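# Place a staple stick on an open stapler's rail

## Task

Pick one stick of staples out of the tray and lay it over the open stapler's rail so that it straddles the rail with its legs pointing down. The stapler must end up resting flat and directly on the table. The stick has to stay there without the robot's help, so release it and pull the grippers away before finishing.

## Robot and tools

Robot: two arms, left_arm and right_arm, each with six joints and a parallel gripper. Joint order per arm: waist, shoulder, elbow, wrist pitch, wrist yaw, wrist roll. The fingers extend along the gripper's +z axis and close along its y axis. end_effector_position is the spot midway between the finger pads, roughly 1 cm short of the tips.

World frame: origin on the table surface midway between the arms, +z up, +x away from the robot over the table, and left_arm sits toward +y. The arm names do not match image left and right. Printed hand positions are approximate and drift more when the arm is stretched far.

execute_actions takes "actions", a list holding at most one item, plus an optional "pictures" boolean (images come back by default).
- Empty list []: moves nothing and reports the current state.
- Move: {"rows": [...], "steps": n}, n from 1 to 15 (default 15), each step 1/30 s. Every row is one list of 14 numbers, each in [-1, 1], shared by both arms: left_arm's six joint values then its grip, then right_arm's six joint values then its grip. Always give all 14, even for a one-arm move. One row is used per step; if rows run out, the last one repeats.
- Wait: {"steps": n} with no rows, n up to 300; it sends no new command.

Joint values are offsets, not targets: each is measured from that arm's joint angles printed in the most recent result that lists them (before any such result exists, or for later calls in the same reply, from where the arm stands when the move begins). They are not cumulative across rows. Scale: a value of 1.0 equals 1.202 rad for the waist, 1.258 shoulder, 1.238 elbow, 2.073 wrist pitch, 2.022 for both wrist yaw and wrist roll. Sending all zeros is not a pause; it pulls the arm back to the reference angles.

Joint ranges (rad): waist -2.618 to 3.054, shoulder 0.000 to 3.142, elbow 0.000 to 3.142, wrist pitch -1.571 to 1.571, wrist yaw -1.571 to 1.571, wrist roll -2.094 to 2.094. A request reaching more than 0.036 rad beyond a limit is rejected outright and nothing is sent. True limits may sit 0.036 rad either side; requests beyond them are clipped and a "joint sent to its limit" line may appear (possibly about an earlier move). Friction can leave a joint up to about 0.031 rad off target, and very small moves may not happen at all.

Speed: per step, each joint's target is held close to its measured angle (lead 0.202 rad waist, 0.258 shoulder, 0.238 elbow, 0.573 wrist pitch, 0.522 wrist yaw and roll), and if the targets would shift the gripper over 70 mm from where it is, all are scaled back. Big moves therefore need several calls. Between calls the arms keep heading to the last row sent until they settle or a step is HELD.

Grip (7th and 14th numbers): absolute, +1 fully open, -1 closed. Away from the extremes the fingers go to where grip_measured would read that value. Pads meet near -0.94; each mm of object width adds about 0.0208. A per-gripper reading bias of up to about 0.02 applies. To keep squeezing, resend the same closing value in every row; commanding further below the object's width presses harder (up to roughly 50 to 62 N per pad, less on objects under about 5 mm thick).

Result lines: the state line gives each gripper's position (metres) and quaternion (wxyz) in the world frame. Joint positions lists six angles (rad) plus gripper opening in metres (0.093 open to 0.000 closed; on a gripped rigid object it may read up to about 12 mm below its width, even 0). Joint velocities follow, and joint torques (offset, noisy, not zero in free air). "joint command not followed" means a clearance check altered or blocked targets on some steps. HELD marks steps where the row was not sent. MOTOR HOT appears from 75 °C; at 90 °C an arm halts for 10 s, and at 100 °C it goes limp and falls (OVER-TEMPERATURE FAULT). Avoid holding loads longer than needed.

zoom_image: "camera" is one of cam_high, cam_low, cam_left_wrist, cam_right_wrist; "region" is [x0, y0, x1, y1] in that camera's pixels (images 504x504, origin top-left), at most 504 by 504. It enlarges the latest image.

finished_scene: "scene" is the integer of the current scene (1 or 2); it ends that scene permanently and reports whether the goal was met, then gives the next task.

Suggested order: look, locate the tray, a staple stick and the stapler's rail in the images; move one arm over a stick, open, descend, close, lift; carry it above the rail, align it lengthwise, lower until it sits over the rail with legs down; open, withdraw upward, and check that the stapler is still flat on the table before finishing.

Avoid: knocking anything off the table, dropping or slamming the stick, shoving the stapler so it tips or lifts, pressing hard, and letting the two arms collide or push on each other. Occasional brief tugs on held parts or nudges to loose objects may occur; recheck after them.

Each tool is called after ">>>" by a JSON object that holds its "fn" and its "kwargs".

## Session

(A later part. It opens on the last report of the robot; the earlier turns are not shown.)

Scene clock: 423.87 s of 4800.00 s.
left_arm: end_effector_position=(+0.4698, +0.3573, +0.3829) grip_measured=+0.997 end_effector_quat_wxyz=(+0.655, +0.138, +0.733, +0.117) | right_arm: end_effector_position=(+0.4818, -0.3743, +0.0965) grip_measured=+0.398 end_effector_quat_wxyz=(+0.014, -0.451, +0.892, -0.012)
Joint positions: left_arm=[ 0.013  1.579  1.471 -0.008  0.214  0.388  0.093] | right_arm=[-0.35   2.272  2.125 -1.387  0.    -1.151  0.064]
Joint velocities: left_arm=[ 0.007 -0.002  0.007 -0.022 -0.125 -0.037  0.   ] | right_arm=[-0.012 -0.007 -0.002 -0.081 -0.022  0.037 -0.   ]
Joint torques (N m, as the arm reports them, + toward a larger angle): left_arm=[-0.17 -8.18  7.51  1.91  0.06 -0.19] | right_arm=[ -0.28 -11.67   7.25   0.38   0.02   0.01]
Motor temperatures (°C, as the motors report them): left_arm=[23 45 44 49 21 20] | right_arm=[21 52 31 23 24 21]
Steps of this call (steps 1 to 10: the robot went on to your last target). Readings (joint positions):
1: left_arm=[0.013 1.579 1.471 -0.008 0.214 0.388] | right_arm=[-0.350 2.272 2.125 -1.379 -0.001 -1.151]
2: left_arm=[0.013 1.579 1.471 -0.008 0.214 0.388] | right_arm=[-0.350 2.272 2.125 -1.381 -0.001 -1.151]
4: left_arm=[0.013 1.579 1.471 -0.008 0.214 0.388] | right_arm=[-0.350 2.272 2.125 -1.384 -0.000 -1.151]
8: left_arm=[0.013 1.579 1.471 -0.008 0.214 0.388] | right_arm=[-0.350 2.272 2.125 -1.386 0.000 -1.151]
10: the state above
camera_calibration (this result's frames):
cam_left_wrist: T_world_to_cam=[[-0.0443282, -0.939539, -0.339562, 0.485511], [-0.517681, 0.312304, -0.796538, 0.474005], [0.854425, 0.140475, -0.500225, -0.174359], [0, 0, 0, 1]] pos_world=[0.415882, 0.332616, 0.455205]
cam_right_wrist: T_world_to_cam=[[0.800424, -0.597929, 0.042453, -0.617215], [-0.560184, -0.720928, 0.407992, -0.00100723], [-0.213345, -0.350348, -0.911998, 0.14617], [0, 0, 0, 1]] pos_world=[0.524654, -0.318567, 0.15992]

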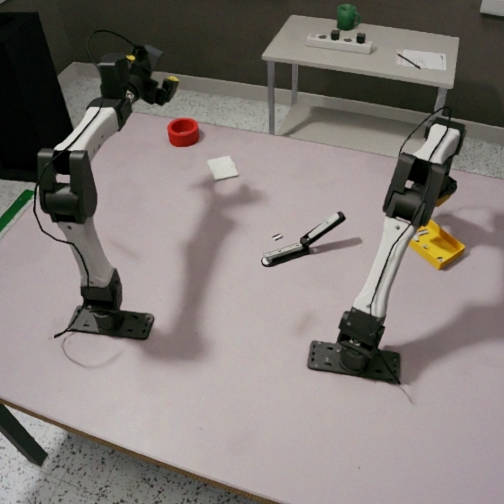

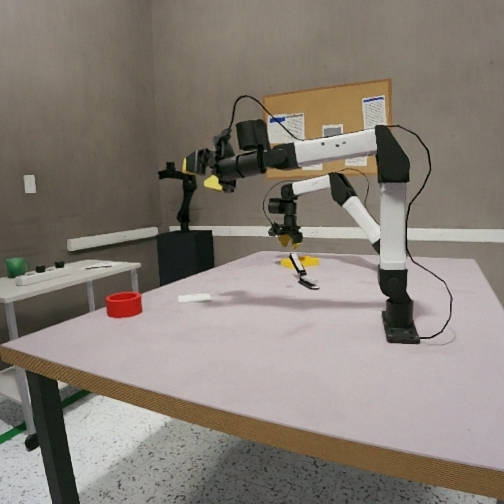

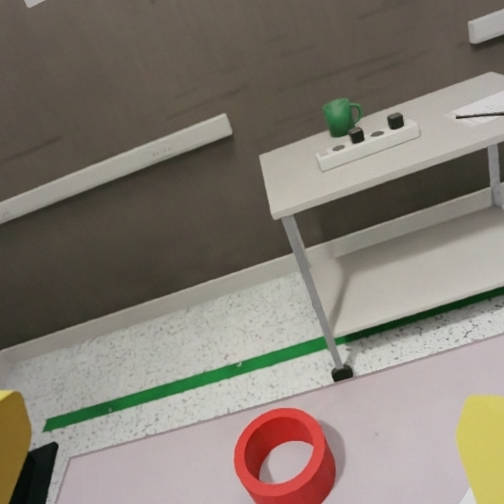

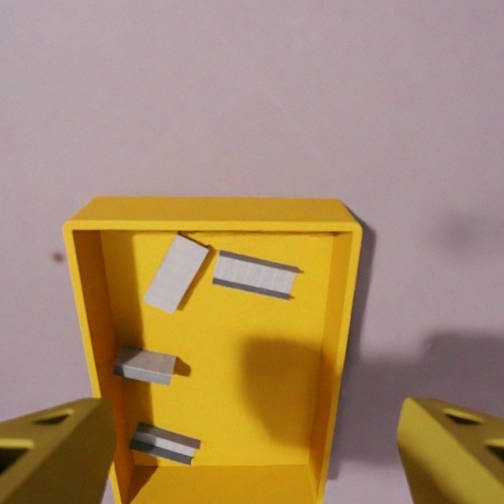

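>>> {"fn": "execute_actions", "kwargs": {"actions": [{"rows":[[0,0,0,0,0,0,1,0.016,-0.02,-0.04,0.02,0,0.05,0.2],[0,0,0,0,0,0,1,0.016,-0.035,-0.08,0.035,0,0.1,0],[0,0,0,0,0,0,1,0.016,-0.05,-0.12,0.05,0,0.15,-0.2],[0,0,0,0,0,0,1,0.016,-0.065,-0.16,0.065,0,0.2,-0.4],[0,0,0,0,0,0,1,0.016,-0.08,-0.2,0.08,0,0.226,-0.47],[0,0,0,0,0,0,1,0.016,-0.09,-0.24,0.09,0,0.226,-0.47],[0,0,0,0,0,0,1,0.016,-0.095,-0.27,0.102,0,0.226,-0.47],[0,0,0,0,0,0,1,0.016,-0.095,-0.295,0.102,0,0.226,-0.47]],"steps":15}], "pictures": false}}

>>> {"fn": "execute_actions", "kwargs": {"actions": [{"steps":15}]}}

Scene clock: 437.70 s of 4800.00 s.
left_arm: end_effector_position=(+0.4698, +0.3573, +0.3829) grip_measured=+0.997 end_effector_quat_wxyz=(+0.655, +0.138, +0.733, +0.117) | right_arm: end_effector_position=(+0.4424, -0.3622, +0.0532) grip_measured=-0.468 end_effector_quat_wxyz=(-0.014, -0.257, +0.966, +0.007)
Joint positions: left_arm=[ 0.013  1.579  1.471 -0.008  0.214  0.388  0.093] | right_arm=[-0.341  2.164  1.776 -1.215  0.    -0.726  0.023]
Joint velocities: left_arm=[-0.022  0.002  0.002 -0.037  0.022  0.081 -0.   ] | right_arm=[ 0.007 -0.012  0.002  0.227  0.037  0.154 -0.   ]
Joint torques (N m, as the arm reports them, + toward a larger angle): left_arm=[-0.19 -8.13  7.58  1.91  0.07 -0.18] | right_arm=[  0.51 -12.2    5.24   0.5   -0.07   0.03]
Motor temperatures (°C, as the motors report them): left_arm=[23 45 44 49 21 20] | right_arm=[21 52 32 23 24 21]
Steps of this call (steps 1 to 30: the robot went on to your last target; steps 31 to 100: nothing new was sent; then 10.00 s passed at rest; steps 101 to 115: all 15 steps of this action). Readings (joint positions):
101: left_arm=[0.013 1.579 1.471 -0.008 0.214 0.388] | right_arm=[-0.349 2.270 2.120 -1.383 0.000 -1.138]
102: left_arm=[0.013 1.579 1.471 -0.008 0.214 0.388] | right_arm=[-0.348 2.262 2.102 -1.369 0.000 -1.107]
104: left_arm=[0.013 1.579 1.471 -0.008 0.214 0.388] | right_arm=[-0.345 2.231 2.030 -1.331 0.000 -1.005]
108: left_arm=[0.013 1.579 1.471 -0.008 0.214 0.388] | right_arm=[-0.341 2.169 1.850 -1.257 0.000 -0.825]
115: the state above

Scene clock: 438.20 s of 4800.00 s.
left_arm: end_effector_position=(+0.4698, +0.3573, +0.3829) grip_measured=+0.997 end_effector_quat_wxyz=(+0.655, +0.138, +0.733, +0.117) | right_arm: end_effector_position=(+0.4477, -0.3633, +0.0531) grip_measured=-0.468 end_effector_quat_wxyz=(-0.004, -0.245, +0.970, +0.002)
Joint positions: left_arm=[ 0.013  1.579  1.471 -0.008  0.214  0.388  0.093] | right_arm=[-0.341  2.164  1.776 -1.192  0.    -0.701  0.023]
Joint velocities: left_arm=[-0.007 -0.012 -0.007 -0.037  0.007 -0.007  0.   ] | right_arm=[ 0.002  0.027  0.002  0.11  -0.037  0.051 -0.   ]
Joint torques (N m, as the arm reports them, + toward a larger angle): left_arm=[-0.18 -8.19  7.57  1.9   0.06 -0.18] | right_arm=[  0.53 -12.41   5.25   0.61  -0.07   0.06]
Motor temperatures (°C, as the motors report them): left_arm=[23 45 44 49 21 20] | right_arm=[21 52 32 23 24 21]
Steps of this call (steps 1 to 15: the robot went on to your last target). Readings (joint positions):
1: left_arm=[0.013 1.579 1.471 -0.008 0.214 0.388] | right_arm=[-0.341 2.164 1.776 -1.209 0.000 -0.721]
2: left_arm=[0.013 1.579 1.471 -0.008 0.214 0.388] | right_arm=[-0.341 2.164 1.776 -1.205 0.000 -0.717]
4: left_arm=[0.013 1.579 1.471 -0.008 0.214 0.388] | right_arm=[-0.341 2.164 1.776 -1.199 0.000 -0.711]
8: left_arm=[0.013 1.579 1.471 -0.008 0.214 0.388] | right_arm=[-0.341 2.164 1.776 -1.194 0.000 -0.704]
15: the state above
camera_calibration (this result's frames):
cam_left_wrist: T_world_to_cam=[[-0.0443282, -0.939539, -0.339562, 0.485511], [-0.517681, 0.312304, -0.796538, 0.474005], [0.854425, 0.140475, -0.500225, -0.174359], [0, 0, 0, 1]] pos_world=[0.415882, 0.332616, 0.455205]
cam_right_wrist: T_world_to_cam=[[0.468425, -0.883498, 0.00300224, -0.534518], [-0.79891, -0.422121, 0.428436, 0.219916], [-0.377255, -0.203088, -0.903567, 0.229535], [0, 0, 0, 1]] pos_world=[0.512668, -0.332798, 0.114786]

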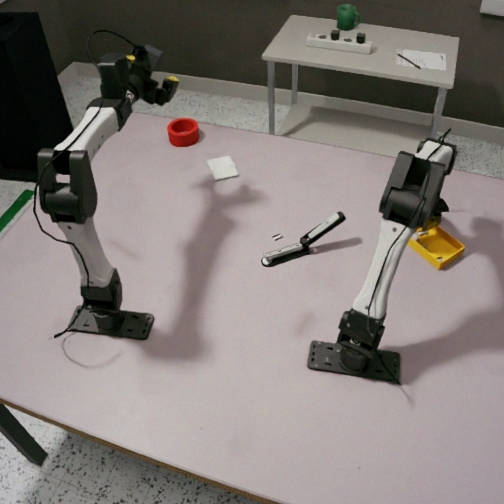

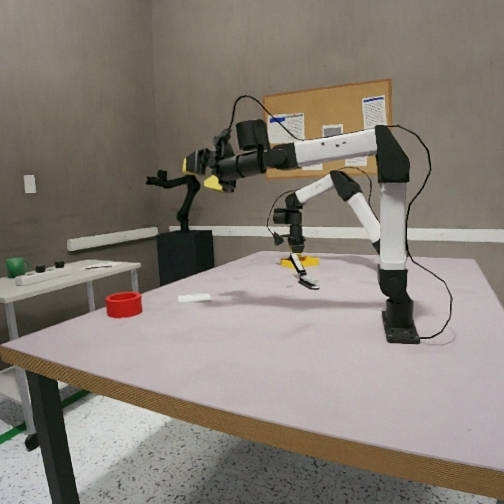

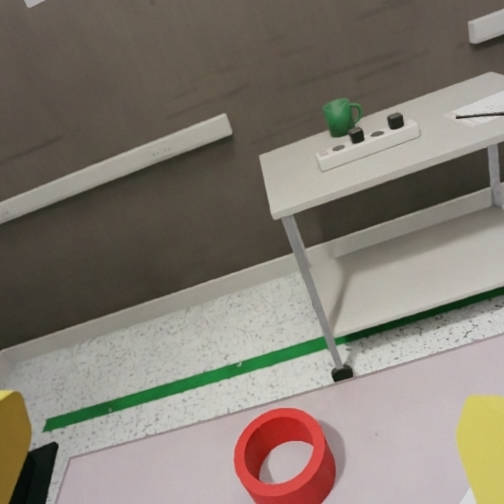

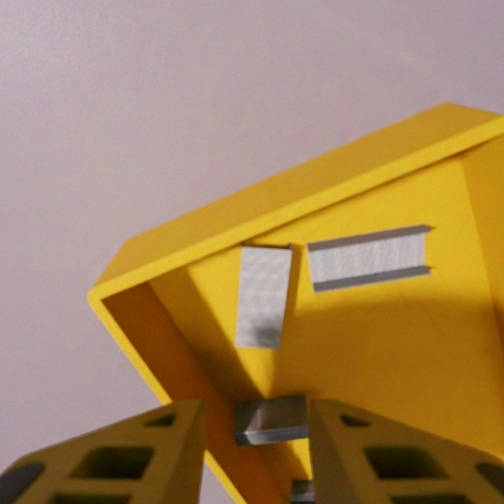

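>>> {"fn": "execute_actions", "kwargs": {"actions": [{"rows":[[0,0,0,0,0,0,1,0.013,0.02,-0.02,0.015,0,0.04,-0.47],[0,0,0,0,0,0,1,0.013,0.03,-0.03,0.025,0,0.04,-0.47],[0,0,0,0,0,0,1,0.013,0.04,-0.035,0.032,0,0.04,-0.47],[0,0,0,0,0,0,1,0.013,0.048,-0.035,0.037,0,0.04,-0.47]],"steps":15}], "pictures": false}}

>>> {"fn": "execute_actions", "kwargs": {"actions": [{"steps":10}]}}

Scene clock: 445.87 s of 4800.00 s.
left_arm: end_effector_position=(+0.4698, +0.3573, +0.3829) grip_measured=+0.997 end_effector_quat_wxyz=(+0.655, +0.138, +0.733, +0.117) | right_arm: end_effector_position=(+0.4532, -0.3640, +0.0308) grip_measured=-0.468 end_effector_quat_wxyz=(-0.006, -0.210, +0.978, +0.003)
Joint positions: left_arm=[ 0.013  1.579  1.471 -0.008  0.214  0.388  0.093] | right_arm=[-0.34   2.208  1.758 -1.135  0.    -0.629  0.023]
Joint velocities: left_arm=[ 0.007 -0.007 -0.002 -0.022 -0.022 -0.051  0.   ] | right_arm=[ 0.007 -0.012 -0.002 -0.066 -0.037  0.022 -0.   ]
Joint torques (N m, as the arm reports them, + toward a larger angle): left_arm=[-0.13 -8.19  7.54  1.9   0.05 -0.16] | right_arm=[  0.82 -10.78   4.49   0.65  -0.09   0.06]
Motor temperatures (°C, as the motors report them): left_arm=[23 45 44 49 21 20] | right_arm=[21 52 31 23 24 21]
Steps of this call (steps 1 to 15: the robot went on to your last target; steps 16 to 90: nothing new was sent; then 4.17 s passed at rest; steps 91 to 105: all 15 steps of this action). Readings (joint positions):
91: left_arm=[0.013 1.579 1.471 -0.008 0.214 0.388] | right_arm=[-0.341 2.164 1.776 -1.191 0.000 -0.690]
92: left_arm=[0.013 1.579 1.471 -0.008 0.214 0.388] | right_arm=[-0.341 2.164 1.775 -1.186 0.000 -0.677]
94: left_arm=[0.013 1.579 1.471 -0.008 0.214 0.388] | right_arm=[-0.341 2.173 1.769 -1.169 0.000 -0.658]
98: left_arm=[0.013 1.579 1.471 -0.008 0.214 0.388] | right_arm=[-0.341 2.206 1.758 -1.144 0.000 -0.639]
105: the state above

Scene clock: 446.20 s of 4800.00 s.
left_arm: end_effector_position=(+0.4698, +0.3573, +0.3829) grip_measured=+0.997 end_effector_quat_wxyz=(+0.655, +0.138, +0.733, +0.117) | right_arm: end_effector_position=(+0.4543, -0.3633, +0.0308) grip_measured=-0.468 end_effector_quat_wxyz=(-0.005, -0.210, +0.978, +0.002)
Joint positions: left_arm=[ 0.013  1.579  1.471 -0.008  0.214  0.388  0.093] | right_arm=[-0.338  2.208  1.758 -1.131  0.    -0.626  0.023]
Joint velocities: left_arm=[-0.002  0.007 -0.007  0.022 -0.022  0.007 -0.   ] | right_arm=[-0.017  0.002 -0.002  0.022 -0.022 -0.007  0.001]
Joint torques (N m, as the arm reports them, + toward a larger angle): left_arm=[-0.15 -8.12  7.51  1.91  0.06 -0.16] | right_arm=[  0.69 -10.74   4.56   0.61  -0.06   0.04]
Motor temperatures (°C, as the motors report them): left_arm=[23 46 44 49 21 20] | right_arm=[21 52 31 23 24 21]
Steps of this call (steps 1 to 10: the robot went on to your last target). Readings (joint positions):
1: left_arm=[0.013 1.579 1.471 -0.008 0.214 0.388] | right_arm=[-0.340 2.208 1.758 -1.133 0.000 -0.629]
2: left_arm=[0.013 1.579 1.471 -0.008 0.214 0.388] | right_arm=[-0.340 2.208 1.758 -1.132 0.000 -0.628]
4: left_arm=[0.013 1.579 1.471 -0.008 0.214 0.388] | right_arm=[-0.339 2.208 1.758 -1.132 0.000 -0.627]
8: left_arm=[0.013 1.579 1.471 -0.008 0.214 0.388] | right_arm=[-0.338 2.208 1.758 -1.131 0.000 -0.627]
10: the state above
camera_calibration (this result's frames):
cam_left_wrist: T_world_to_cam=[[-0.0443282, -0.939539, -0.339562, 0.485511], [-0.517681, 0.312304, -0.796538, 0.474005], [0.854425, 0.140475, -0.500225, -0.174359], [0, 0, 0, 1]] pos_world=[0.415882, 0.332616, 0.455205]
cam_right_wrist: T_world_to_cam=[[0.404265, -0.914638, 0.00256832, -0.519694], [-0.826465, -0.364087, 0.429414, 0.268297], [-0.391823, -0.17572, -0.903104, 0.228455], [0, 0, 0, 1]] pos_world=[0.521346, -0.337505, 0.0924434]

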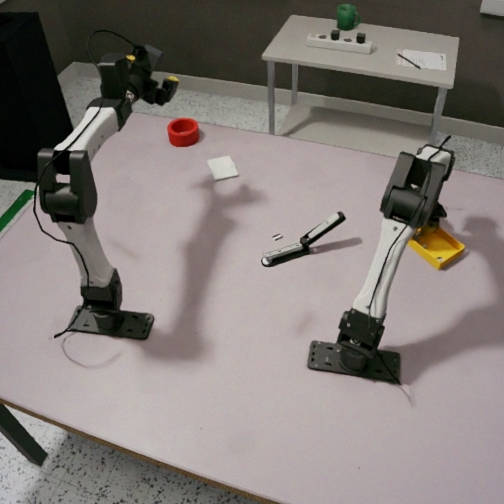

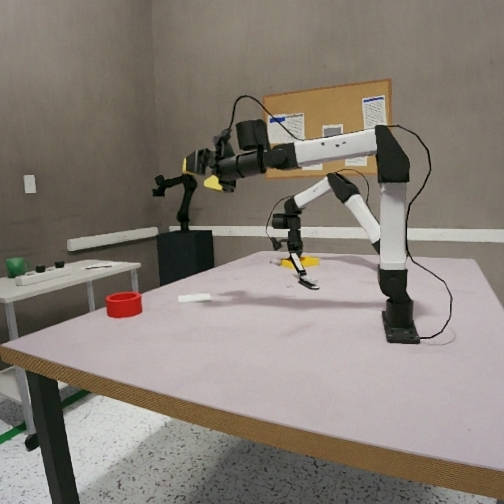

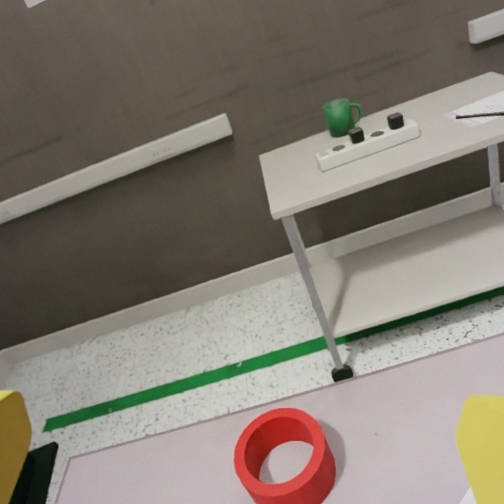

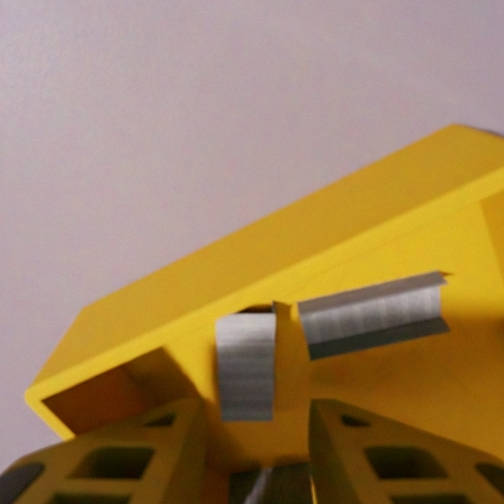

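>>> {"fn": "execute_actions", "kwargs": {"actions": [{"rows":[[0,0,0,0,0,0,1,0.017,0,0,0.012,0,0,-0.47],[0,0,0,0,0,0,1,0.017,0,0,0.012,0,0,-0.47],[0,0,0,0,0,0,1,0.017,0,0,0.012,0,0,-0.47],[0,0,0,0,0,0,1,0.017,0.02,0,0.016,0,0,-0.47],[0,0,0,0,0,0,1,0.017,0.026,0,0.016,0,0,-0.47],[0,0,0,0,0,0,1,0.017,0.032,0,0.016,0,0,-0.47],[0,0,0,0,0,0,1,0.017,0.038,0,0.016,0,0,-0.47]],"steps":15}]}}

Scene clock: 452.70 s of 4800.00 s.
left_arm: end_effector_position=(+0.4698, +0.3573, +0.3829) grip_measured=+0.997 end_effector_quat_wxyz=(+0.655, +0.138, +0.733, +0.117) | right_arm: end_effector_position=(+0.4571, -0.3602, +0.0282) grip_measured=-0.468 end_effector_quat_wxyz=(-0.002, -0.214, +0.977, +0.001)
Joint positions: left_arm=[ 0.013  1.579  1.471 -0.008  0.214  0.388  0.093] | right_arm=[-0.33   2.214  1.758 -1.12   0.    -0.626  0.023]
Joint velocities: left_arm=[-0.007 -0.002 -0.007  0.007 -0.037 -0.007 -0.002] | right_arm=[-0.007 -0.007 -0.002  0.007 -0.022 -0.051 -0.   ]
Joint torques (N m, as the arm reports them, + toward a larger angle): left_arm=[-0.27 -8.21  7.52  1.92  0.05 -0.16] | right_arm=[ 0.64 -9.06  6.45  0.67 -0.07  0.  ]
Motor temperatures (°C, as the motors report them): left_arm=[23 46 44 49 21 20] | right_arm=[21 52 31 23 24 21]
Steps of this call (steps 1 to 15: the robot went on to your last target; steps 16 to 90: nothing new was sent; then 3.00 s passed at rest; steps 91 to 105: all 15 steps of this action). Readings (joint positions):
91: left_arm=[0.013 1.579 1.471 -0.008 0.214 0.388] | right_arm=[-0.338 2.208 1.758 -1.130 0.000 -0.626]
92: left_arm=[0.013 1.579 1.471 -0.008 0.214 0.388] | right_arm=[-0.337 2.208 1.758 -1.128 0.000 -0.626]
94: left_arm=[0.013 1.579 1.471 -0.008 0.214 0.388] | right_arm=[-0.333 2.208 1.758 -1.125 0.000 -0.626]
98: left_arm=[0.013 1.579 1.471 -0.008 0.214 0.388] | right_arm=[-0.330 2.214 1.758 -1.120 0.000 -0.626]
105: the state above
camera_calibration (this result's frames):
cam_left_wrist: T_world_to_cam=[[-0.0443282, -0.939539, -0.339562, 0.485511], [-0.517681, 0.312304, -0.796538, 0.474005], [0.854425, 0.140475, -0.500225, -0.174359], [0, 0, 0, 1]] pos_world=[0.415882, 0.332616, 0.455205]
cam_right_wrist: T_world_to_cam=[[0.411562, -0.911367, 0.00522793, -0.520258], [-0.825442, -0.370315, 0.426042, 0.270232], [-0.386344, -0.179658, -0.904688, 0.223833], [0, 0, 0, 1]] pos_world=[0.523656, -0.333862, 0.0900893]

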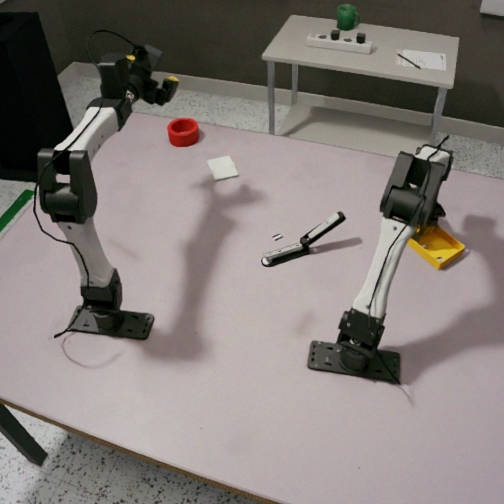

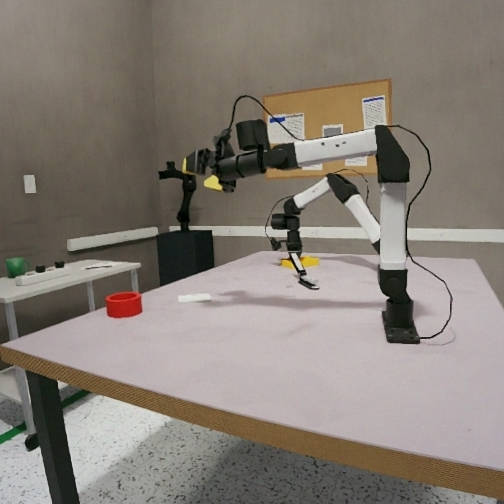

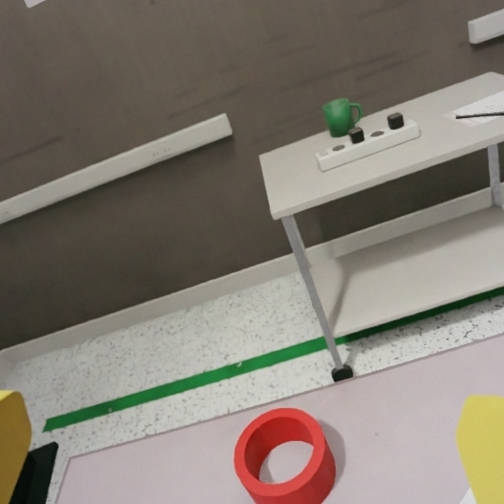

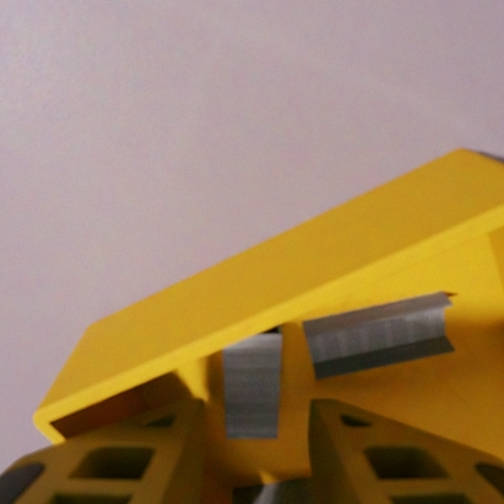

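>>> {"fn": "execute_actions", "kwargs": {"actions": [{"rows":[[0,0,0,0,0,0,1,0,-0.02,0,0,0,0,-0.6],[0,0,0,0,0,0,1,0,-0.02,0,0,0,0,-0.6],[0,0,0,0,0,0,1,0,-0.02,0,0,0,0,-0.6],[0,0,0,0,0,0,1,0.015,-0.02,0,0.018,0,0,-0.6]],"steps":15}], "pictures": false}}

>>> {"fn": "execute_actions", "kwargs": {"actions": [{"rows":[[0,0,0,0,0,0,1,0,0.02,0,0.009,0,0,-0.6],[0,0,0,0,0,0,1,0,0.026,0,0.009,0,0,-0.6]],"steps":15}]}}

Scene clock: 465.87 s of 4800.00 s.
left_arm: end_effector_position=(+0.4698, +0.3573, +0.3829) grip_measured=+0.997 end_effector_quat_wxyz=(+0.655, +0.138, +0.733, +0.117) | right_arm: end_effector_position=(+0.4633, -0.3583, +0.0319) grip_measured=-0.598 end_effector_quat_wxyz=(+0.011, -0.217, +0.976, -0.005)
Joint positions: left_arm=[ 0.013  1.579  1.471 -0.008  0.214  0.388  0.093] | right_arm=[-0.322  2.205  1.758 -1.099  0.    -0.626  0.016]
Joint velocities: left_arm=[ 0.007 -0.002  0.002  0.051  0.037  0.037 -0.   ] | right_arm=[-0.002  0.007  0.012 -0.007 -0.007 -0.037  0.   ]
Joint torques (N m, as the arm reports them, + toward a larger angle): left_arm=[-0.12 -8.2   7.53  1.9   0.05 -0.17] | right_arm=[  0.54 -13.1    6.42   0.68  -0.07   0.01]
Motor temperatures (°C, as the motors report them): left_arm=[23 46 44 50 21 20] | right_arm=[21 50 31 23 24 21]
Steps of this call (steps 1 to 15: the robot went on to your last target; steps 16 to 90: nothing new was sent; then 9.67 s passed at rest; steps 91 to 105: all 15 steps of this action). Readings (joint positions):
91: left_arm=[0.013 1.579 1.471 -0.008 0.214 0.388] | right_arm=[-0.330 2.211 1.758 -1.119 0.000 -0.626]
92: left_arm=[0.013 1.579 1.471 -0.008 0.214 0.388] | right_arm=[-0.330 2.210 1.758 -1.119 0.000 -0.626]
94: left_arm=[0.013 1.579 1.471 -0.008 0.214 0.388] | right_arm=[-0.330 2.207 1.758 -1.119 0.000 -0.626]
98: left_arm=[0.013 1.579 1.471 -0.008 0.214 0.388] | right_arm=[-0.326 2.205 1.758 -1.106 0.000 -0.626]
105: the state above

Scene clock: 466.37 s of 4800.00 s.
left_arm: end_effector_position=(+0.4698, +0.3573, +0.3829) grip_measured=+0.997 end_effector_quat_wxyz=(+0.655, +0.138, +0.733, +0.117) | right_arm: end_effector_position=(+0.4626, -0.3581, +0.0255) grip_measured=-0.598 end_effector_quat_wxyz=(+0.005, -0.217, +0.976, -0.002)
Joint positions: left_arm=[ 0.013  1.579  1.471 -0.008  0.214  0.388  0.093] | right_arm=[-0.322  2.221  1.758 -1.097  0.    -0.626  0.016]
Joint velocities: left_arm=[-0.002 -0.007  0.007 -0.081  0.037  0.007 -0.   ] | right_arm=[ 0.002 -0.007  0.002  0.037  0.037 -0.051 -0.001]
Joint torques (N m, as the arm reports them, + toward a larger angle): left_arm=[-0.24 -8.17  7.51  1.91  0.04 -0.18] | right_arm=[ -0.26 -10.8    6.45   0.65  -0.05   0.  ]
Motor temperatures (°C, as the motors report them): left_arm=[23 46 44 50 21 20] | right_arm=[21 50 31 23 24 21]
Steps of this call (steps 1 to 15: all 15 steps of this action). Readings (joint positions):
1: left_arm=[0.013 1.579 1.471 -0.008 0.214 0.388] | right_arm=[-0.322 2.205 1.758 -1.099 0.000 -0.626]
2: left_arm=[0.013 1.579 1.471 -0.008 0.214 0.388] | right_arm=[-0.322 2.206 1.758 -1.099 0.000 -0.626]
4: left_arm=[0.013 1.579 1.471 -0.008 0.214 0.388] | right_arm=[-0.322 2.210 1.758 -1.097 0.000 -0.626]
8: left_arm=[0.013 1.579 1.471 -0.008 0.214 0.388] | right_arm=[-0.322 2.220 1.758 -1.097 0.000 -0.626]
15: the state above
camera_calibration (this result's frames):
cam_left_wrist: T_world_to_cam=[[-0.0443282, -0.939539, -0.339562, 0.485511], [-0.517681, 0.312304, -0.796538, 0.474005], [0.854425, 0.140475, -0.500225, -0.174359], [0, 0, 0, 1]] pos_world=[0.415882, 0.332616, 0.455205]
cam_right_wrist: T_world_to_cam=[[0.417995, -0.908329, 0.0147457, -0.522734], [-0.829505, -0.375003, 0.413878, 0.277155], [-0.370408, -0.185231, -0.910213, 0.214731], [0, 0, 0, 1]] pos_world=[0.52794, -0.331106, 0.088451]

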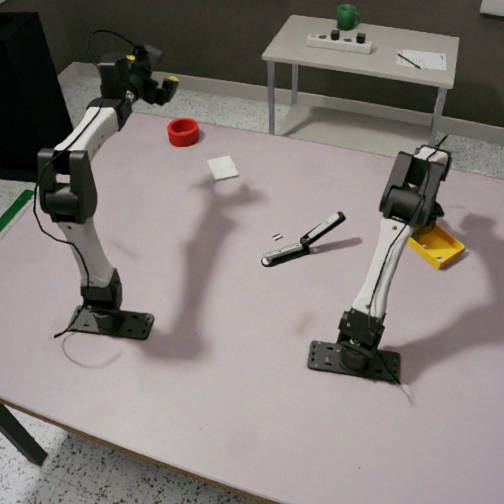

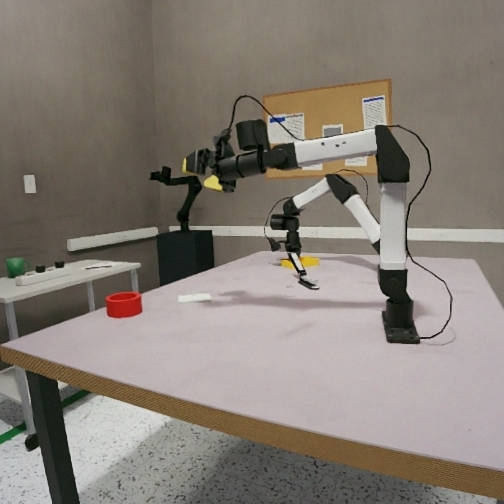

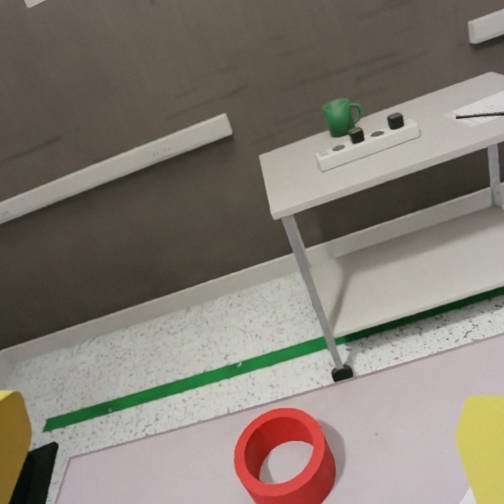

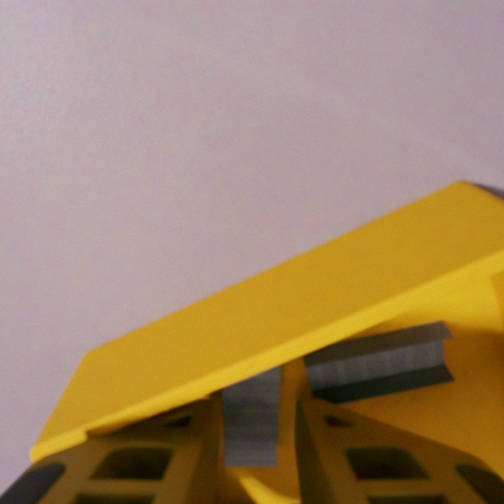

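>>> {"fn": "execute_actions", "kwargs": {"actions": [{"rows":[[0,0,0,0,0,0,1,-0.012,0,0,-0.018,0,0,-0.58]],"steps":15}]}}

Scene clock: 471.63 s of 4800.00 s.
left_arm: end_effector_position=(+0.4698, +0.3573, +0.3829) grip_measured=+0.997 end_effector_quat_wxyz=(+0.655, +0.138, +0.733, +0.117) | right_arm: end_effector_position=(+0.4590, -0.3575, +0.0255) grip_measured=-0.582 end_effector_quat_wxyz=(-0.002, -0.217, +0.976, +0.001)
Joint positions: left_arm=[ 0.013  1.579  1.471 -0.008  0.214  0.388  0.093] | right_arm=[-0.322  2.221  1.758 -1.112  0.    -0.626  0.017]
Joint velocities: left_arm=[ 0.012 -0.022  0.012 -0.007  0.037 -0.095  0.001] | right_arm=[ 0.002 -0.002  0.007 -0.081 -0.022  0.007 -0.001]
Joint torques (N m, as the arm reports them, + toward a larger angle): left_arm=[-0.17 -8.14  7.55  1.92  0.06 -0.16] | right_arm=[ -1.41 -11.98   6.39   0.26  -0.06   0.  ]
Motor temperatures (°C, as the motors report them): left_arm=[23 46 44 50 21 20] | right_arm=[21 50 31 23 24 21]
Steps of this call (steps 1 to 15: the robot went on to your last target; steps 16 to 90: nothing new was sent; then 1.77 s passed at rest; steps 91 to 105: all 15 steps of this action). Readings (joint positions):
91: left_arm=[0.013 1.579 1.471 -0.008 0.214 0.388] | right_arm=[-0.322 2.221 1.758 -1.098 0.000 -0.626]
92: left_arm=[0.013 1.579 1.471 -0.008 0.214 0.388] | right_arm=[-0.322 2.221 1.758 -1.100 0.000 -0.626]
94: left_arm=[0.013 1.579 1.471 -0.008 0.214 0.388] | right_arm=[-0.322 2.221 1.758 -1.104 0.000 -0.626]
98: left_arm=[0.013 1.579 1.471 -0.008 0.214 0.388] | right_arm=[-0.322 2.221 1.758 -1.109 0.000 -0.626]
105: the state above
camera_calibration (this result's frames):
cam_left_wrist: T_world_to_cam=[[-0.0443282, -0.939539, -0.339562, 0.485511], [-0.517681, 0.312304, -0.796538, 0.474005], [0.854425, 0.140475, -0.500225, -0.174359], [0, 0, 0, 1]] pos_world=[0.415882, 0.332616, 0.455205]
cam_right_wrist: T_world_to_cam=[[0.41815, -0.908359, 0.00589203, -0.520444], [-0.823215, -0.376197, 0.425197, 0.270802], [-0.384015, -0.182646, -0.905082, 0.220539], [0, 0, 0, 1]] pos_world=[0.525242, -0.330594, 0.0875286]

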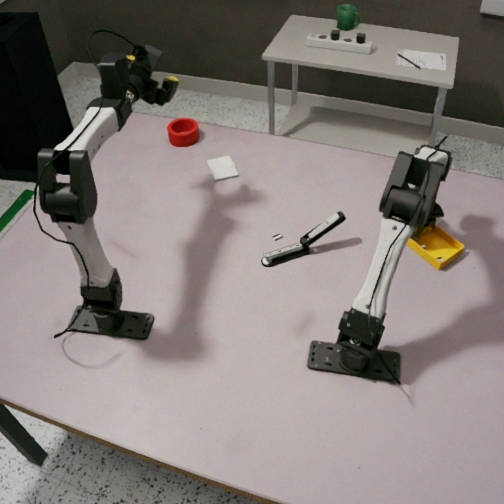

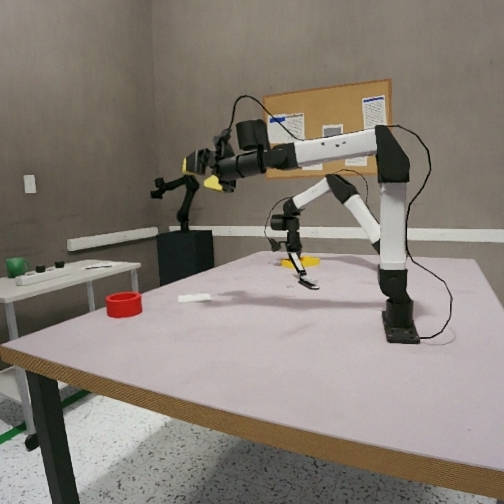

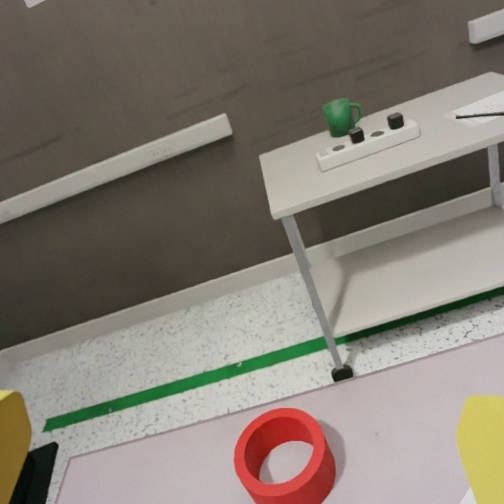

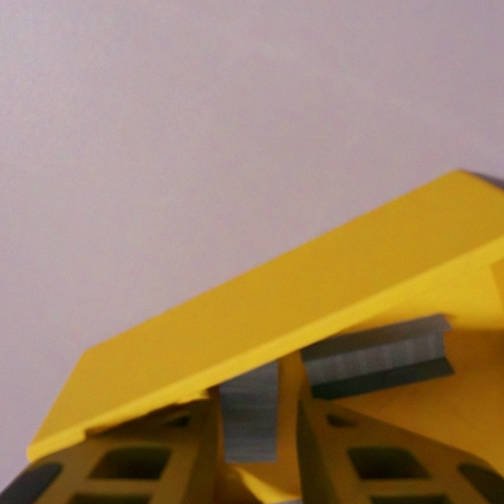

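>>> {"fn": "execute_actions", "kwargs": {"actions": [{"rows":[[0,0,0,0,0,0,1,0,0.02,0,0,0,0,-0.58],[0,0,0,0,0,0,1,0,0.027,0,0,0,0,-0.58]],"steps":15}]}}

Scene clock: 474.67 s of 4800.00 s.
left_arm: end_effector_position=(+0.4698, +0.3573, +0.3829) grip_measured=+0.997 end_effector_quat_wxyz=(+0.655, +0.138, +0.733, +0.117) | right_arm: end_effector_position=(+0.4586, -0.3574, +0.0243) grip_measured=-0.582 end_effector_quat_wxyz=(-0.004, -0.217, +0.976, +0.001)
Joint positions: left_arm=[ 0.013  1.579  1.471 -0.008  0.214  0.388  0.093] | right_arm=[-0.322  2.224  1.758 -1.112  0.    -0.626  0.017]
Joint velocities: left_arm=[-0.002 -0.002  0.007  0.022 -0.066  0.022 -0.   ] | right_arm=[-0.012 -0.022  0.007 -0.037  0.066 -0.037 -0.001]
Joint torques (N m, as the arm reports them, + toward a larger angle): left_arm=[-0.14 -8.18  7.55  1.92  0.05 -0.17] | right_arm=[-0.27 -9.79  6.37  0.46 -0.07  0.  ]
Motor temperatures (°C, as the motors report them): left_arm=[23 46 44 50 21 20] | right_arm=[21 50 31 23 24 21]
Steps of this call (steps 1 to 15: the robot went on to your last target; steps 16 to 76: nothing new was sent; steps 77 to 91: all 15 steps of this action). Readings (joint positions):
77: left_arm=[0.013 1.579 1.471 -0.008 0.214 0.388] | right_arm=[-0.322 2.221 1.758 -1.112 0.000 -0.626]
78: left_arm=[0.013 1.579 1.471 -0.008 0.214 0.388] | right_arm=[-0.322 2.222 1.758 -1.112 0.000 -0.626]
80: left_arm=[0.013 1.579 1.471 -0.008 0.214 0.388] | right_arm=[-0.322 2.224 1.758 -1.112 0.000 -0.626]
84: left_arm=[0.013 1.579 1.471 -0.008 0.214 0.388] | right_arm=[-0.322 2.224 1.758 -1.112 0.000 -0.626]
91: the state above
camera_calibration (this result's frames):
cam_left_wrist: T_world_to_cam=[[-0.0443282, -0.939539, -0.339562, 0.485511], [-0.517681, 0.312304, -0.796538, 0.474005], [0.854425, 0.140475, -0.500225, -0.174359], [0, 0, 0, 1]] pos_world=[0.415882, 0.332616, 0.455205]
cam_right_wrist: T_world_to_cam=[[0.418167, -0.908362, 0.00389969, -0.520186], [-0.821777, -0.376471, 0.42773, 0.27024], [-0.387065, -0.182067, -0.903898, 0.220875], [0, 0, 0, 1]] pos_world=[0.525095, -0.330566, 0.0860878]

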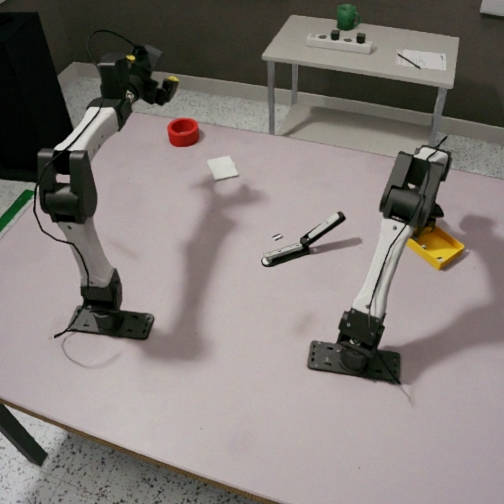

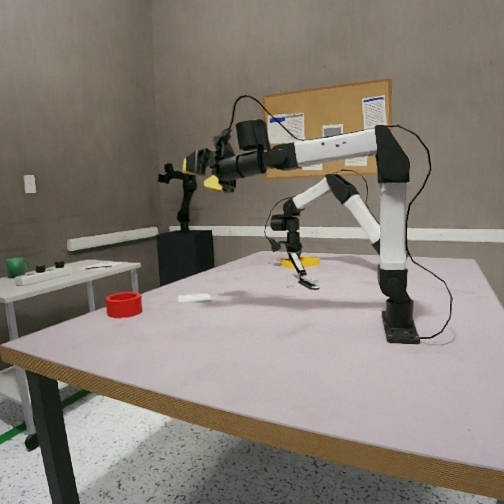

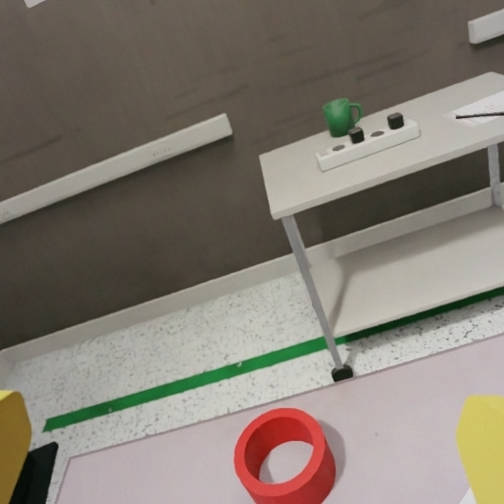

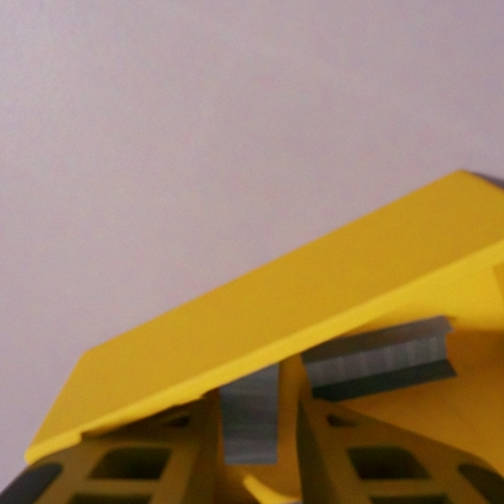

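>>> {"fn": "execute_actions", "kwargs": {"actions": [{"rows":[[0,0,0,0,0,0,1,0,0,0.03,-0.02,0,0,-0.58],[0,0,0,0,0,0,1,0,0,0.05,-0.03,0,0,-0.58],[0,0,0,0,0,0,1,0,0,0.075,-0.045,0,0,-0.58],[0,0,0,0,0,0,1,0,0,0.1,-0.06,0,0,-0.58],[0,0,0,0,0,0,1,0,0,0.125,-0.075,0,0,-0.58],[0,0,0,0,0,0,1,0,0,0.15,-0.09,0,0,-0.58],[0,0,0,0,0,0,1,0,0,0.15,-0.09,0,0,-0.58],[0,0,0,0,0,0,1,-0.02,0.02,0.17,-0.09,0,-0.1,-0.3],[0,0,0,0,0,0,1,-0.037,0.04,0.2,-0.095,0,-0.2,0],[0,0,0,0,0,0,1,-0.037,0.055,0.22,-0.098,0,-0.263,0.3],[0,0,0,0,0,0,1,-0.037,0.068,0.243,-0.098,0,-0.263,0.56]],"steps":15}], "pictures": false}}

>>> {"fn": "execute_actions", "kwargs": {"actions": [{"steps":20}]}}

Scene clock: 488.07 s of 4800.00 s.
left_arm: end_effector_position=(+0.4698, +0.3573, +0.3829) grip_measured=+0.997 end_effector_quat_wxyz=(+0.655, +0.138, +0.733, +0.117) | right_arm: end_effector_position=(+0.4889, -0.3811, +0.0718) grip_measured=+0.557 end_effector_quat_wxyz=(+0.025, -0.394, +0.919, -0.018)
Joint positions: left_arm=[ 0.013  1.579  1.471 -0.008  0.214  0.388  0.093] | right_arm=[-0.361  2.28   2.039 -1.269 -0.    -1.036  0.072]
Joint velocities: left_arm=[ 0.002  0.002  0.012 -0.037 -0.022 -0.081 -0.001] | right_arm=[-0.081  0.154  0.012 -0.081 -0.125 -0.725  0.001]
Joint torques (N m, as the arm reports them, + toward a larger angle): left_arm=[-0.18 -8.17  7.57  1.91  0.06 -0.19] | right_arm=[ -0.45 -11.23   8.     0.33  -0.07  -0.07]
Motor temperatures (°C, as the motors report them): left_arm=[23 46 44 50 21 20] | right_arm=[21 50 31 23 24 21]
Steps of this call (steps 1 to 15: the robot went on to your last target; steps 16 to 90: nothing new was sent; then 9.90 s passed at rest; steps 91 to 105: all 15 steps of this action). Readings (joint positions):
91: left_arm=[0.013 1.579 1.471 -0.008 0.214 0.388] | right_arm=[-0.322 2.224 1.761 -1.116 0.000 -0.626]
92: left_arm=[0.013 1.579 1.471 -0.008 0.214 0.388] | right_arm=[-0.322 2.224 1.769 -1.124 0.000 -0.626]
94: left_arm=[0.013 1.579 1.471 -0.008 0.214 0.388] | right_arm=[-0.322 2.224 1.804 -1.157 0.000 -0.626]
98: left_arm=[0.013 1.579 1.471 -0.008 0.214 0.388] | right_arm=[-0.324 2.223 1.916 -1.225 0.000 -0.653]
105: the state above

Scene clock: 488.73 s of 4800.00 s.
left_arm: end_effector_position=(+0.4698, +0.3573, +0.3829) grip_measured=+0.997 end_effector_quat_wxyz=(+0.655, +0.138, +0.733, +0.117) | right_arm: end_effector_position=(+0.4811, -0.3801, +0.0635) grip_measured=+0.558 end_effector_quat_wxyz=(+0.006, -0.445, +0.896, -0.004)
Joint positions: left_arm=[ 0.013  1.579  1.471 -0.008  0.214  0.388  0.093] | right_arm=[-0.363  2.298  2.039 -1.297 -0.    -1.15   0.072]
Joint velocities: left_arm=[ 0.012 -0.012  0.027 -0.022 -0.037 -0.037  0.001] | right_arm=[ 0.002  0.002  0.002 -0.007  0.007 -0.066  0.   ]
Joint torques (N m, as the arm reports them, + toward a larger angle): left_arm=[-0.19 -8.2   7.6   1.9   0.07 -0.18] | right_arm=[ -0.57 -11.82   7.91   0.28  -0.08  -0.05]
Motor temperatures (°C, as the motors report them): left_arm=[23 46 44 50 21 20] | right_arm=[21 50 31 23 24 21]
Steps of this call (steps 1 to 20: the robot went on to your last target). Readings (joint positions):
1: left_arm=[0.013 1.579 1.471 -0.008 0.214 0.388] | right_arm=[-0.363 2.285 2.039 -1.275 -0.000 -1.060]
2: left_arm=[0.013 1.579 1.471 -0.008 0.214 0.388] | right_arm=[-0.363 2.290 2.039 -1.280 -0.000 -1.078]
4: left_arm=[0.013 1.579 1.471 -0.008 0.214 0.388] | right_arm=[-0.363 2.296 2.039 -1.288 -0.000 -1.105]
8: left_arm=[0.013 1.579 1.471 -0.008 0.214 0.388] | right_arm=[-0.363 2.298 2.039 -1.294 -0.000 -1.133]
20: the state above
camera_calibration (this result's frames):
cam_left_wrist: T_world_to_cam=[[-0.0443282, -0.939539, -0.339562, 0.485511], [-0.517681, 0.312304, -0.796538, 0.474005], [0.854425, 0.140475, -0.500225, -0.174359], [0, 0, 0, 1]] pos_world=[0.415882, 0.332616, 0.455205]
cam_right_wrist: T_world_to_cam=[[0.79263, -0.609343, 0.02096, -0.617977], [-0.561019, -0.715447, 0.416404, 0.0097613], [-0.238737, -0.341814, -0.908938, 0.129145], [0, 0, 0, 1]] pos_world=[0.526135, -0.325432, 0.126273]

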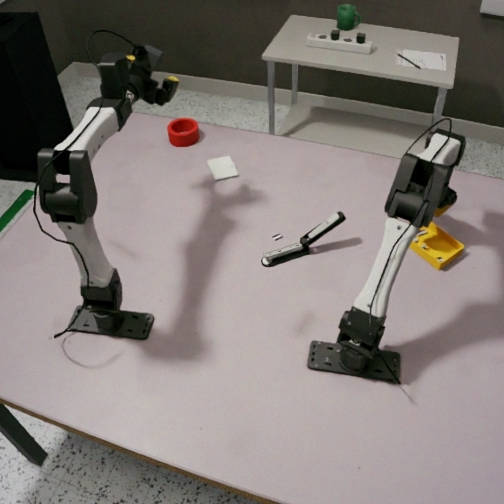

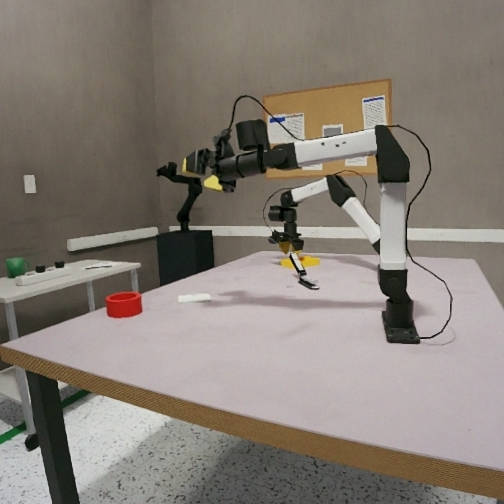

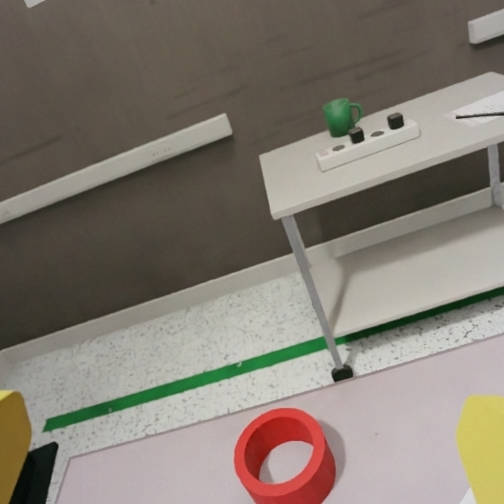

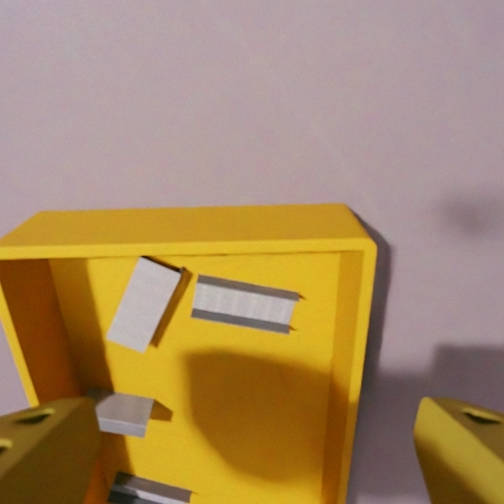

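>>> {"fn": "execute_actions", "kwargs": {"actions": [{"rows":[[0,0,0,0,0,0,1,0,0,-0.025,0.02,0,0,0.56],[0,0,0,0,0,0,1,0,0,-0.04,0.03,0,0,0.56],[0,0,0,0,0,0,1,0,0,-0.055,0.04,0,0,0.56],[0,0,0,0,0,0,1,0,0,-0.07,0.05,0,0,0.56],[0,0,0,0,0,0,1,0,0,-0.085,0.06,0,0,0.56],[0,0,0,0,0,0,1,0,0,-0.1,0.07,0,0,0.56],[0,0,0,0,0,0,1,0,0,-0.11,0.078,0,0,0.56],[0,0,0,0,0,0,1,0,0,-0.12,0.084,0,0,0.56],[0,0,0,0,0,0,1,0,0,-0.13,0.084,0,0,0.56],[0,0,0,0,0,0,1,0,0,-0.14,0.084,0,0,0.56],[0,0,0,0,0,0,1,0,0,-0.148,0.084,0,0,0.56],[0,0,0,0,0,0,1,0,0,-0.155,0.084,0,0,0.56]],"steps":15}], "pictures": false}}

>>> {"fn": "execute_actions", "kwargs": {"actions": [{"steps":10}]}}

Scene clock: 500.13 s of 4800.00 s.
left_arm: end_effector_position=(+0.4698, +0.3573, +0.3829) grip_measured=+0.997 end_effector_quat_wxyz=(+0.655, +0.138, +0.733, +0.117) | right_arm: end_effector_position=(+0.4730, -0.3782, +0.0240) grip_measured=+0.558 end_effector_quat_wxyz=(-0.001, -0.446, +0.895, +0.001)
Joint positions: left_arm=[ 0.013  1.579  1.471 -0.008  0.214  0.388  0.093] | right_arm=[-0.363  2.296  1.878 -1.156 -0.001 -1.152  0.072]
Joint velocities: left_arm=[-0.012  0.002 -0.007 -0.051 -0.022 -0.037 -0.   ] | right_arm=[-0.002 -0.002 -0.042  0.154  0.051 -0.051  0.   ]
Joint torques (N m, as the arm reports them, + toward a larger angle): left_arm=[-0.21 -8.2   7.53  1.92  0.05 -0.19] | right_arm=[ -0.2  -12.58   4.31   0.5   -0.07   0.02]
Motor temperatures (°C, as the motors report them): left_arm=[23 46 45 50 21 20] | right_arm=[21 51 32 23 24 21]
Steps of this call (steps 1 to 15: the robot went on to your last target; steps 16 to 90: nothing new was sent; then 7.90 s passed at rest; steps 91 to 105: all 15 steps of this action). Readings (joint positions):
91: left_arm=[0.013 1.579 1.471 -0.008 0.214 0.388] | right_arm=[-0.363 2.298 2.039 -1.296 -0.000 -1.152]
92: left_arm=[0.013 1.579 1.471 -0.008 0.214 0.388] | right_arm=[-0.363 2.298 2.034 -1.288 -0.000 -1.152]
94: left_arm=[0.013 1.579 1.471 -0.008 0.214 0.388] | right_arm=[-0.363 2.297 2.012 -1.260 -0.000 -1.152]
98: left_arm=[0.013 1.579 1.471 -0.008 0.214 0.388] | right_arm=[-0.363 2.297 1.937 -1.201 -0.000 -1.152]
105: the state above

Scene clock: 500.47 s of 4800.00 s.
left_arm: end_effector_position=(+0.4698, +0.3573, +0.3829) grip_measured=+0.997 end_effector_quat_wxyz=(+0.655, +0.138, +0.733, +0.117) | right_arm: end_effector_position=(+0.4737, -0.3784, +0.0235) grip_measured=+0.558 end_effector_quat_wxyz=(+0.000, -0.446, +0.895, +0.000)
Joint positions: left_arm=[ 0.013  1.579  1.471 -0.008  0.214  0.388  0.093] | right_arm=[-0.363  2.296  1.876 -1.151 -0.001 -1.152  0.072]
Joint velocities: left_arm=[-0.002  0.007  0.002  0.081  0.037 -0.037  0.   ] | right_arm=[-0.007 -0.007  0.002 -0.007 -0.066  0.007  0.   ]
Joint torques (N m, as the arm reports them, + toward a larger angle): left_arm=[-0.13 -8.2   7.56  1.91  0.05 -0.19] | right_arm=[ -0.3  -12.44   4.36   0.71  -0.08   0.02]
Motor temperatures (°C, as the motors report them): left_arm=[23 46 45 50 21 20] | right_arm=[21 51 32 23 24 21]
Steps of this call (steps 1 to 10: the robot went on to your last target). Readings (joint positions):
1: left_arm=[0.013 1.579 1.471 -0.008 0.214 0.388] | right_arm=[-0.363 2.296 1.876 -1.153 -0.001 -1.152]
2: left_arm=[0.013 1.579 1.471 -0.008 0.214 0.388] | right_arm=[-0.363 2.296 1.876 -1.151 -0.001 -1.152]
4: left_arm=[0.013 1.579 1.471 -0.008 0.214 0.388] | right_arm=[-0.363 2.296 1.876 -1.151 -0.001 -1.152]
8: left_arm=[0.013 1.579 1.471 -0.008 0.214 0.388] | right_arm=[-0.363 2.296 1.876 -1.151 -0.001 -1.152]
10: the state above
camera_calibration (this result's frames):
cam_left_wrist: T_world_to_cam=[[-0.0443282, -0.939539, -0.339562, 0.485511], [-0.517681, 0.312304, -0.796538, 0.474005], [0.854425, 0.140475, -0.500225, -0.174359], [0, 0, 0, 1]] pos_world=[0.415882, 0.332616, 0.455205]
cam_right_wrist: T_world_to_cam=[[0.793755, -0.608181, 0.00830576, -0.609951], [-0.554355, -0.717752, 0.421334, 0.0193948], [-0.250286, -0.33904, -0.906868, 0.0980752], [0, 0, 0, 1]] pos_world=[0.51945, -0.323788, 0.0858356]

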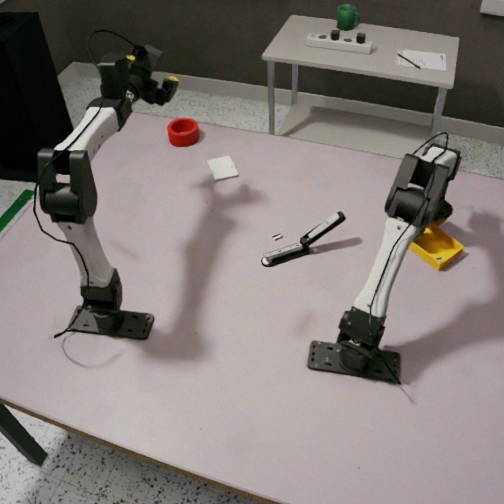

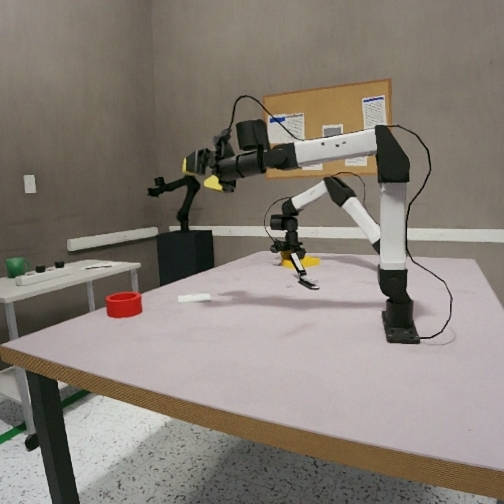

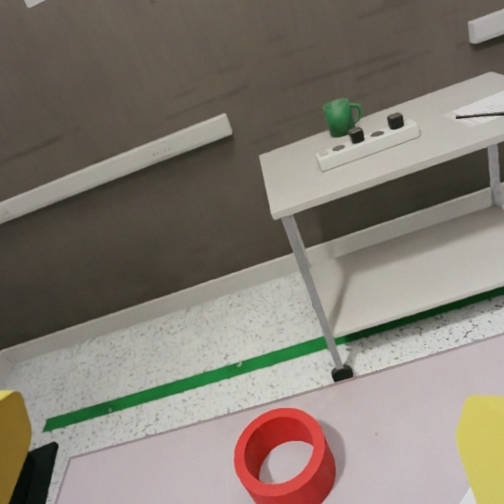

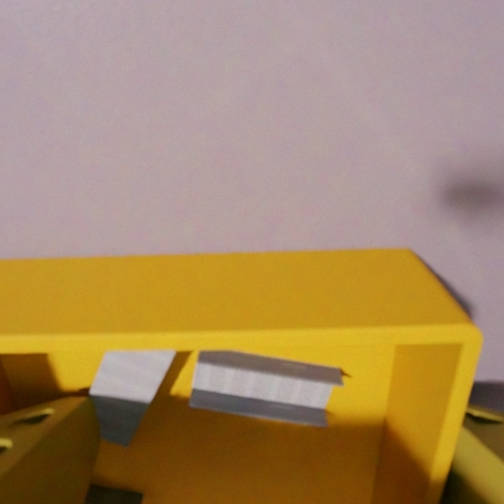

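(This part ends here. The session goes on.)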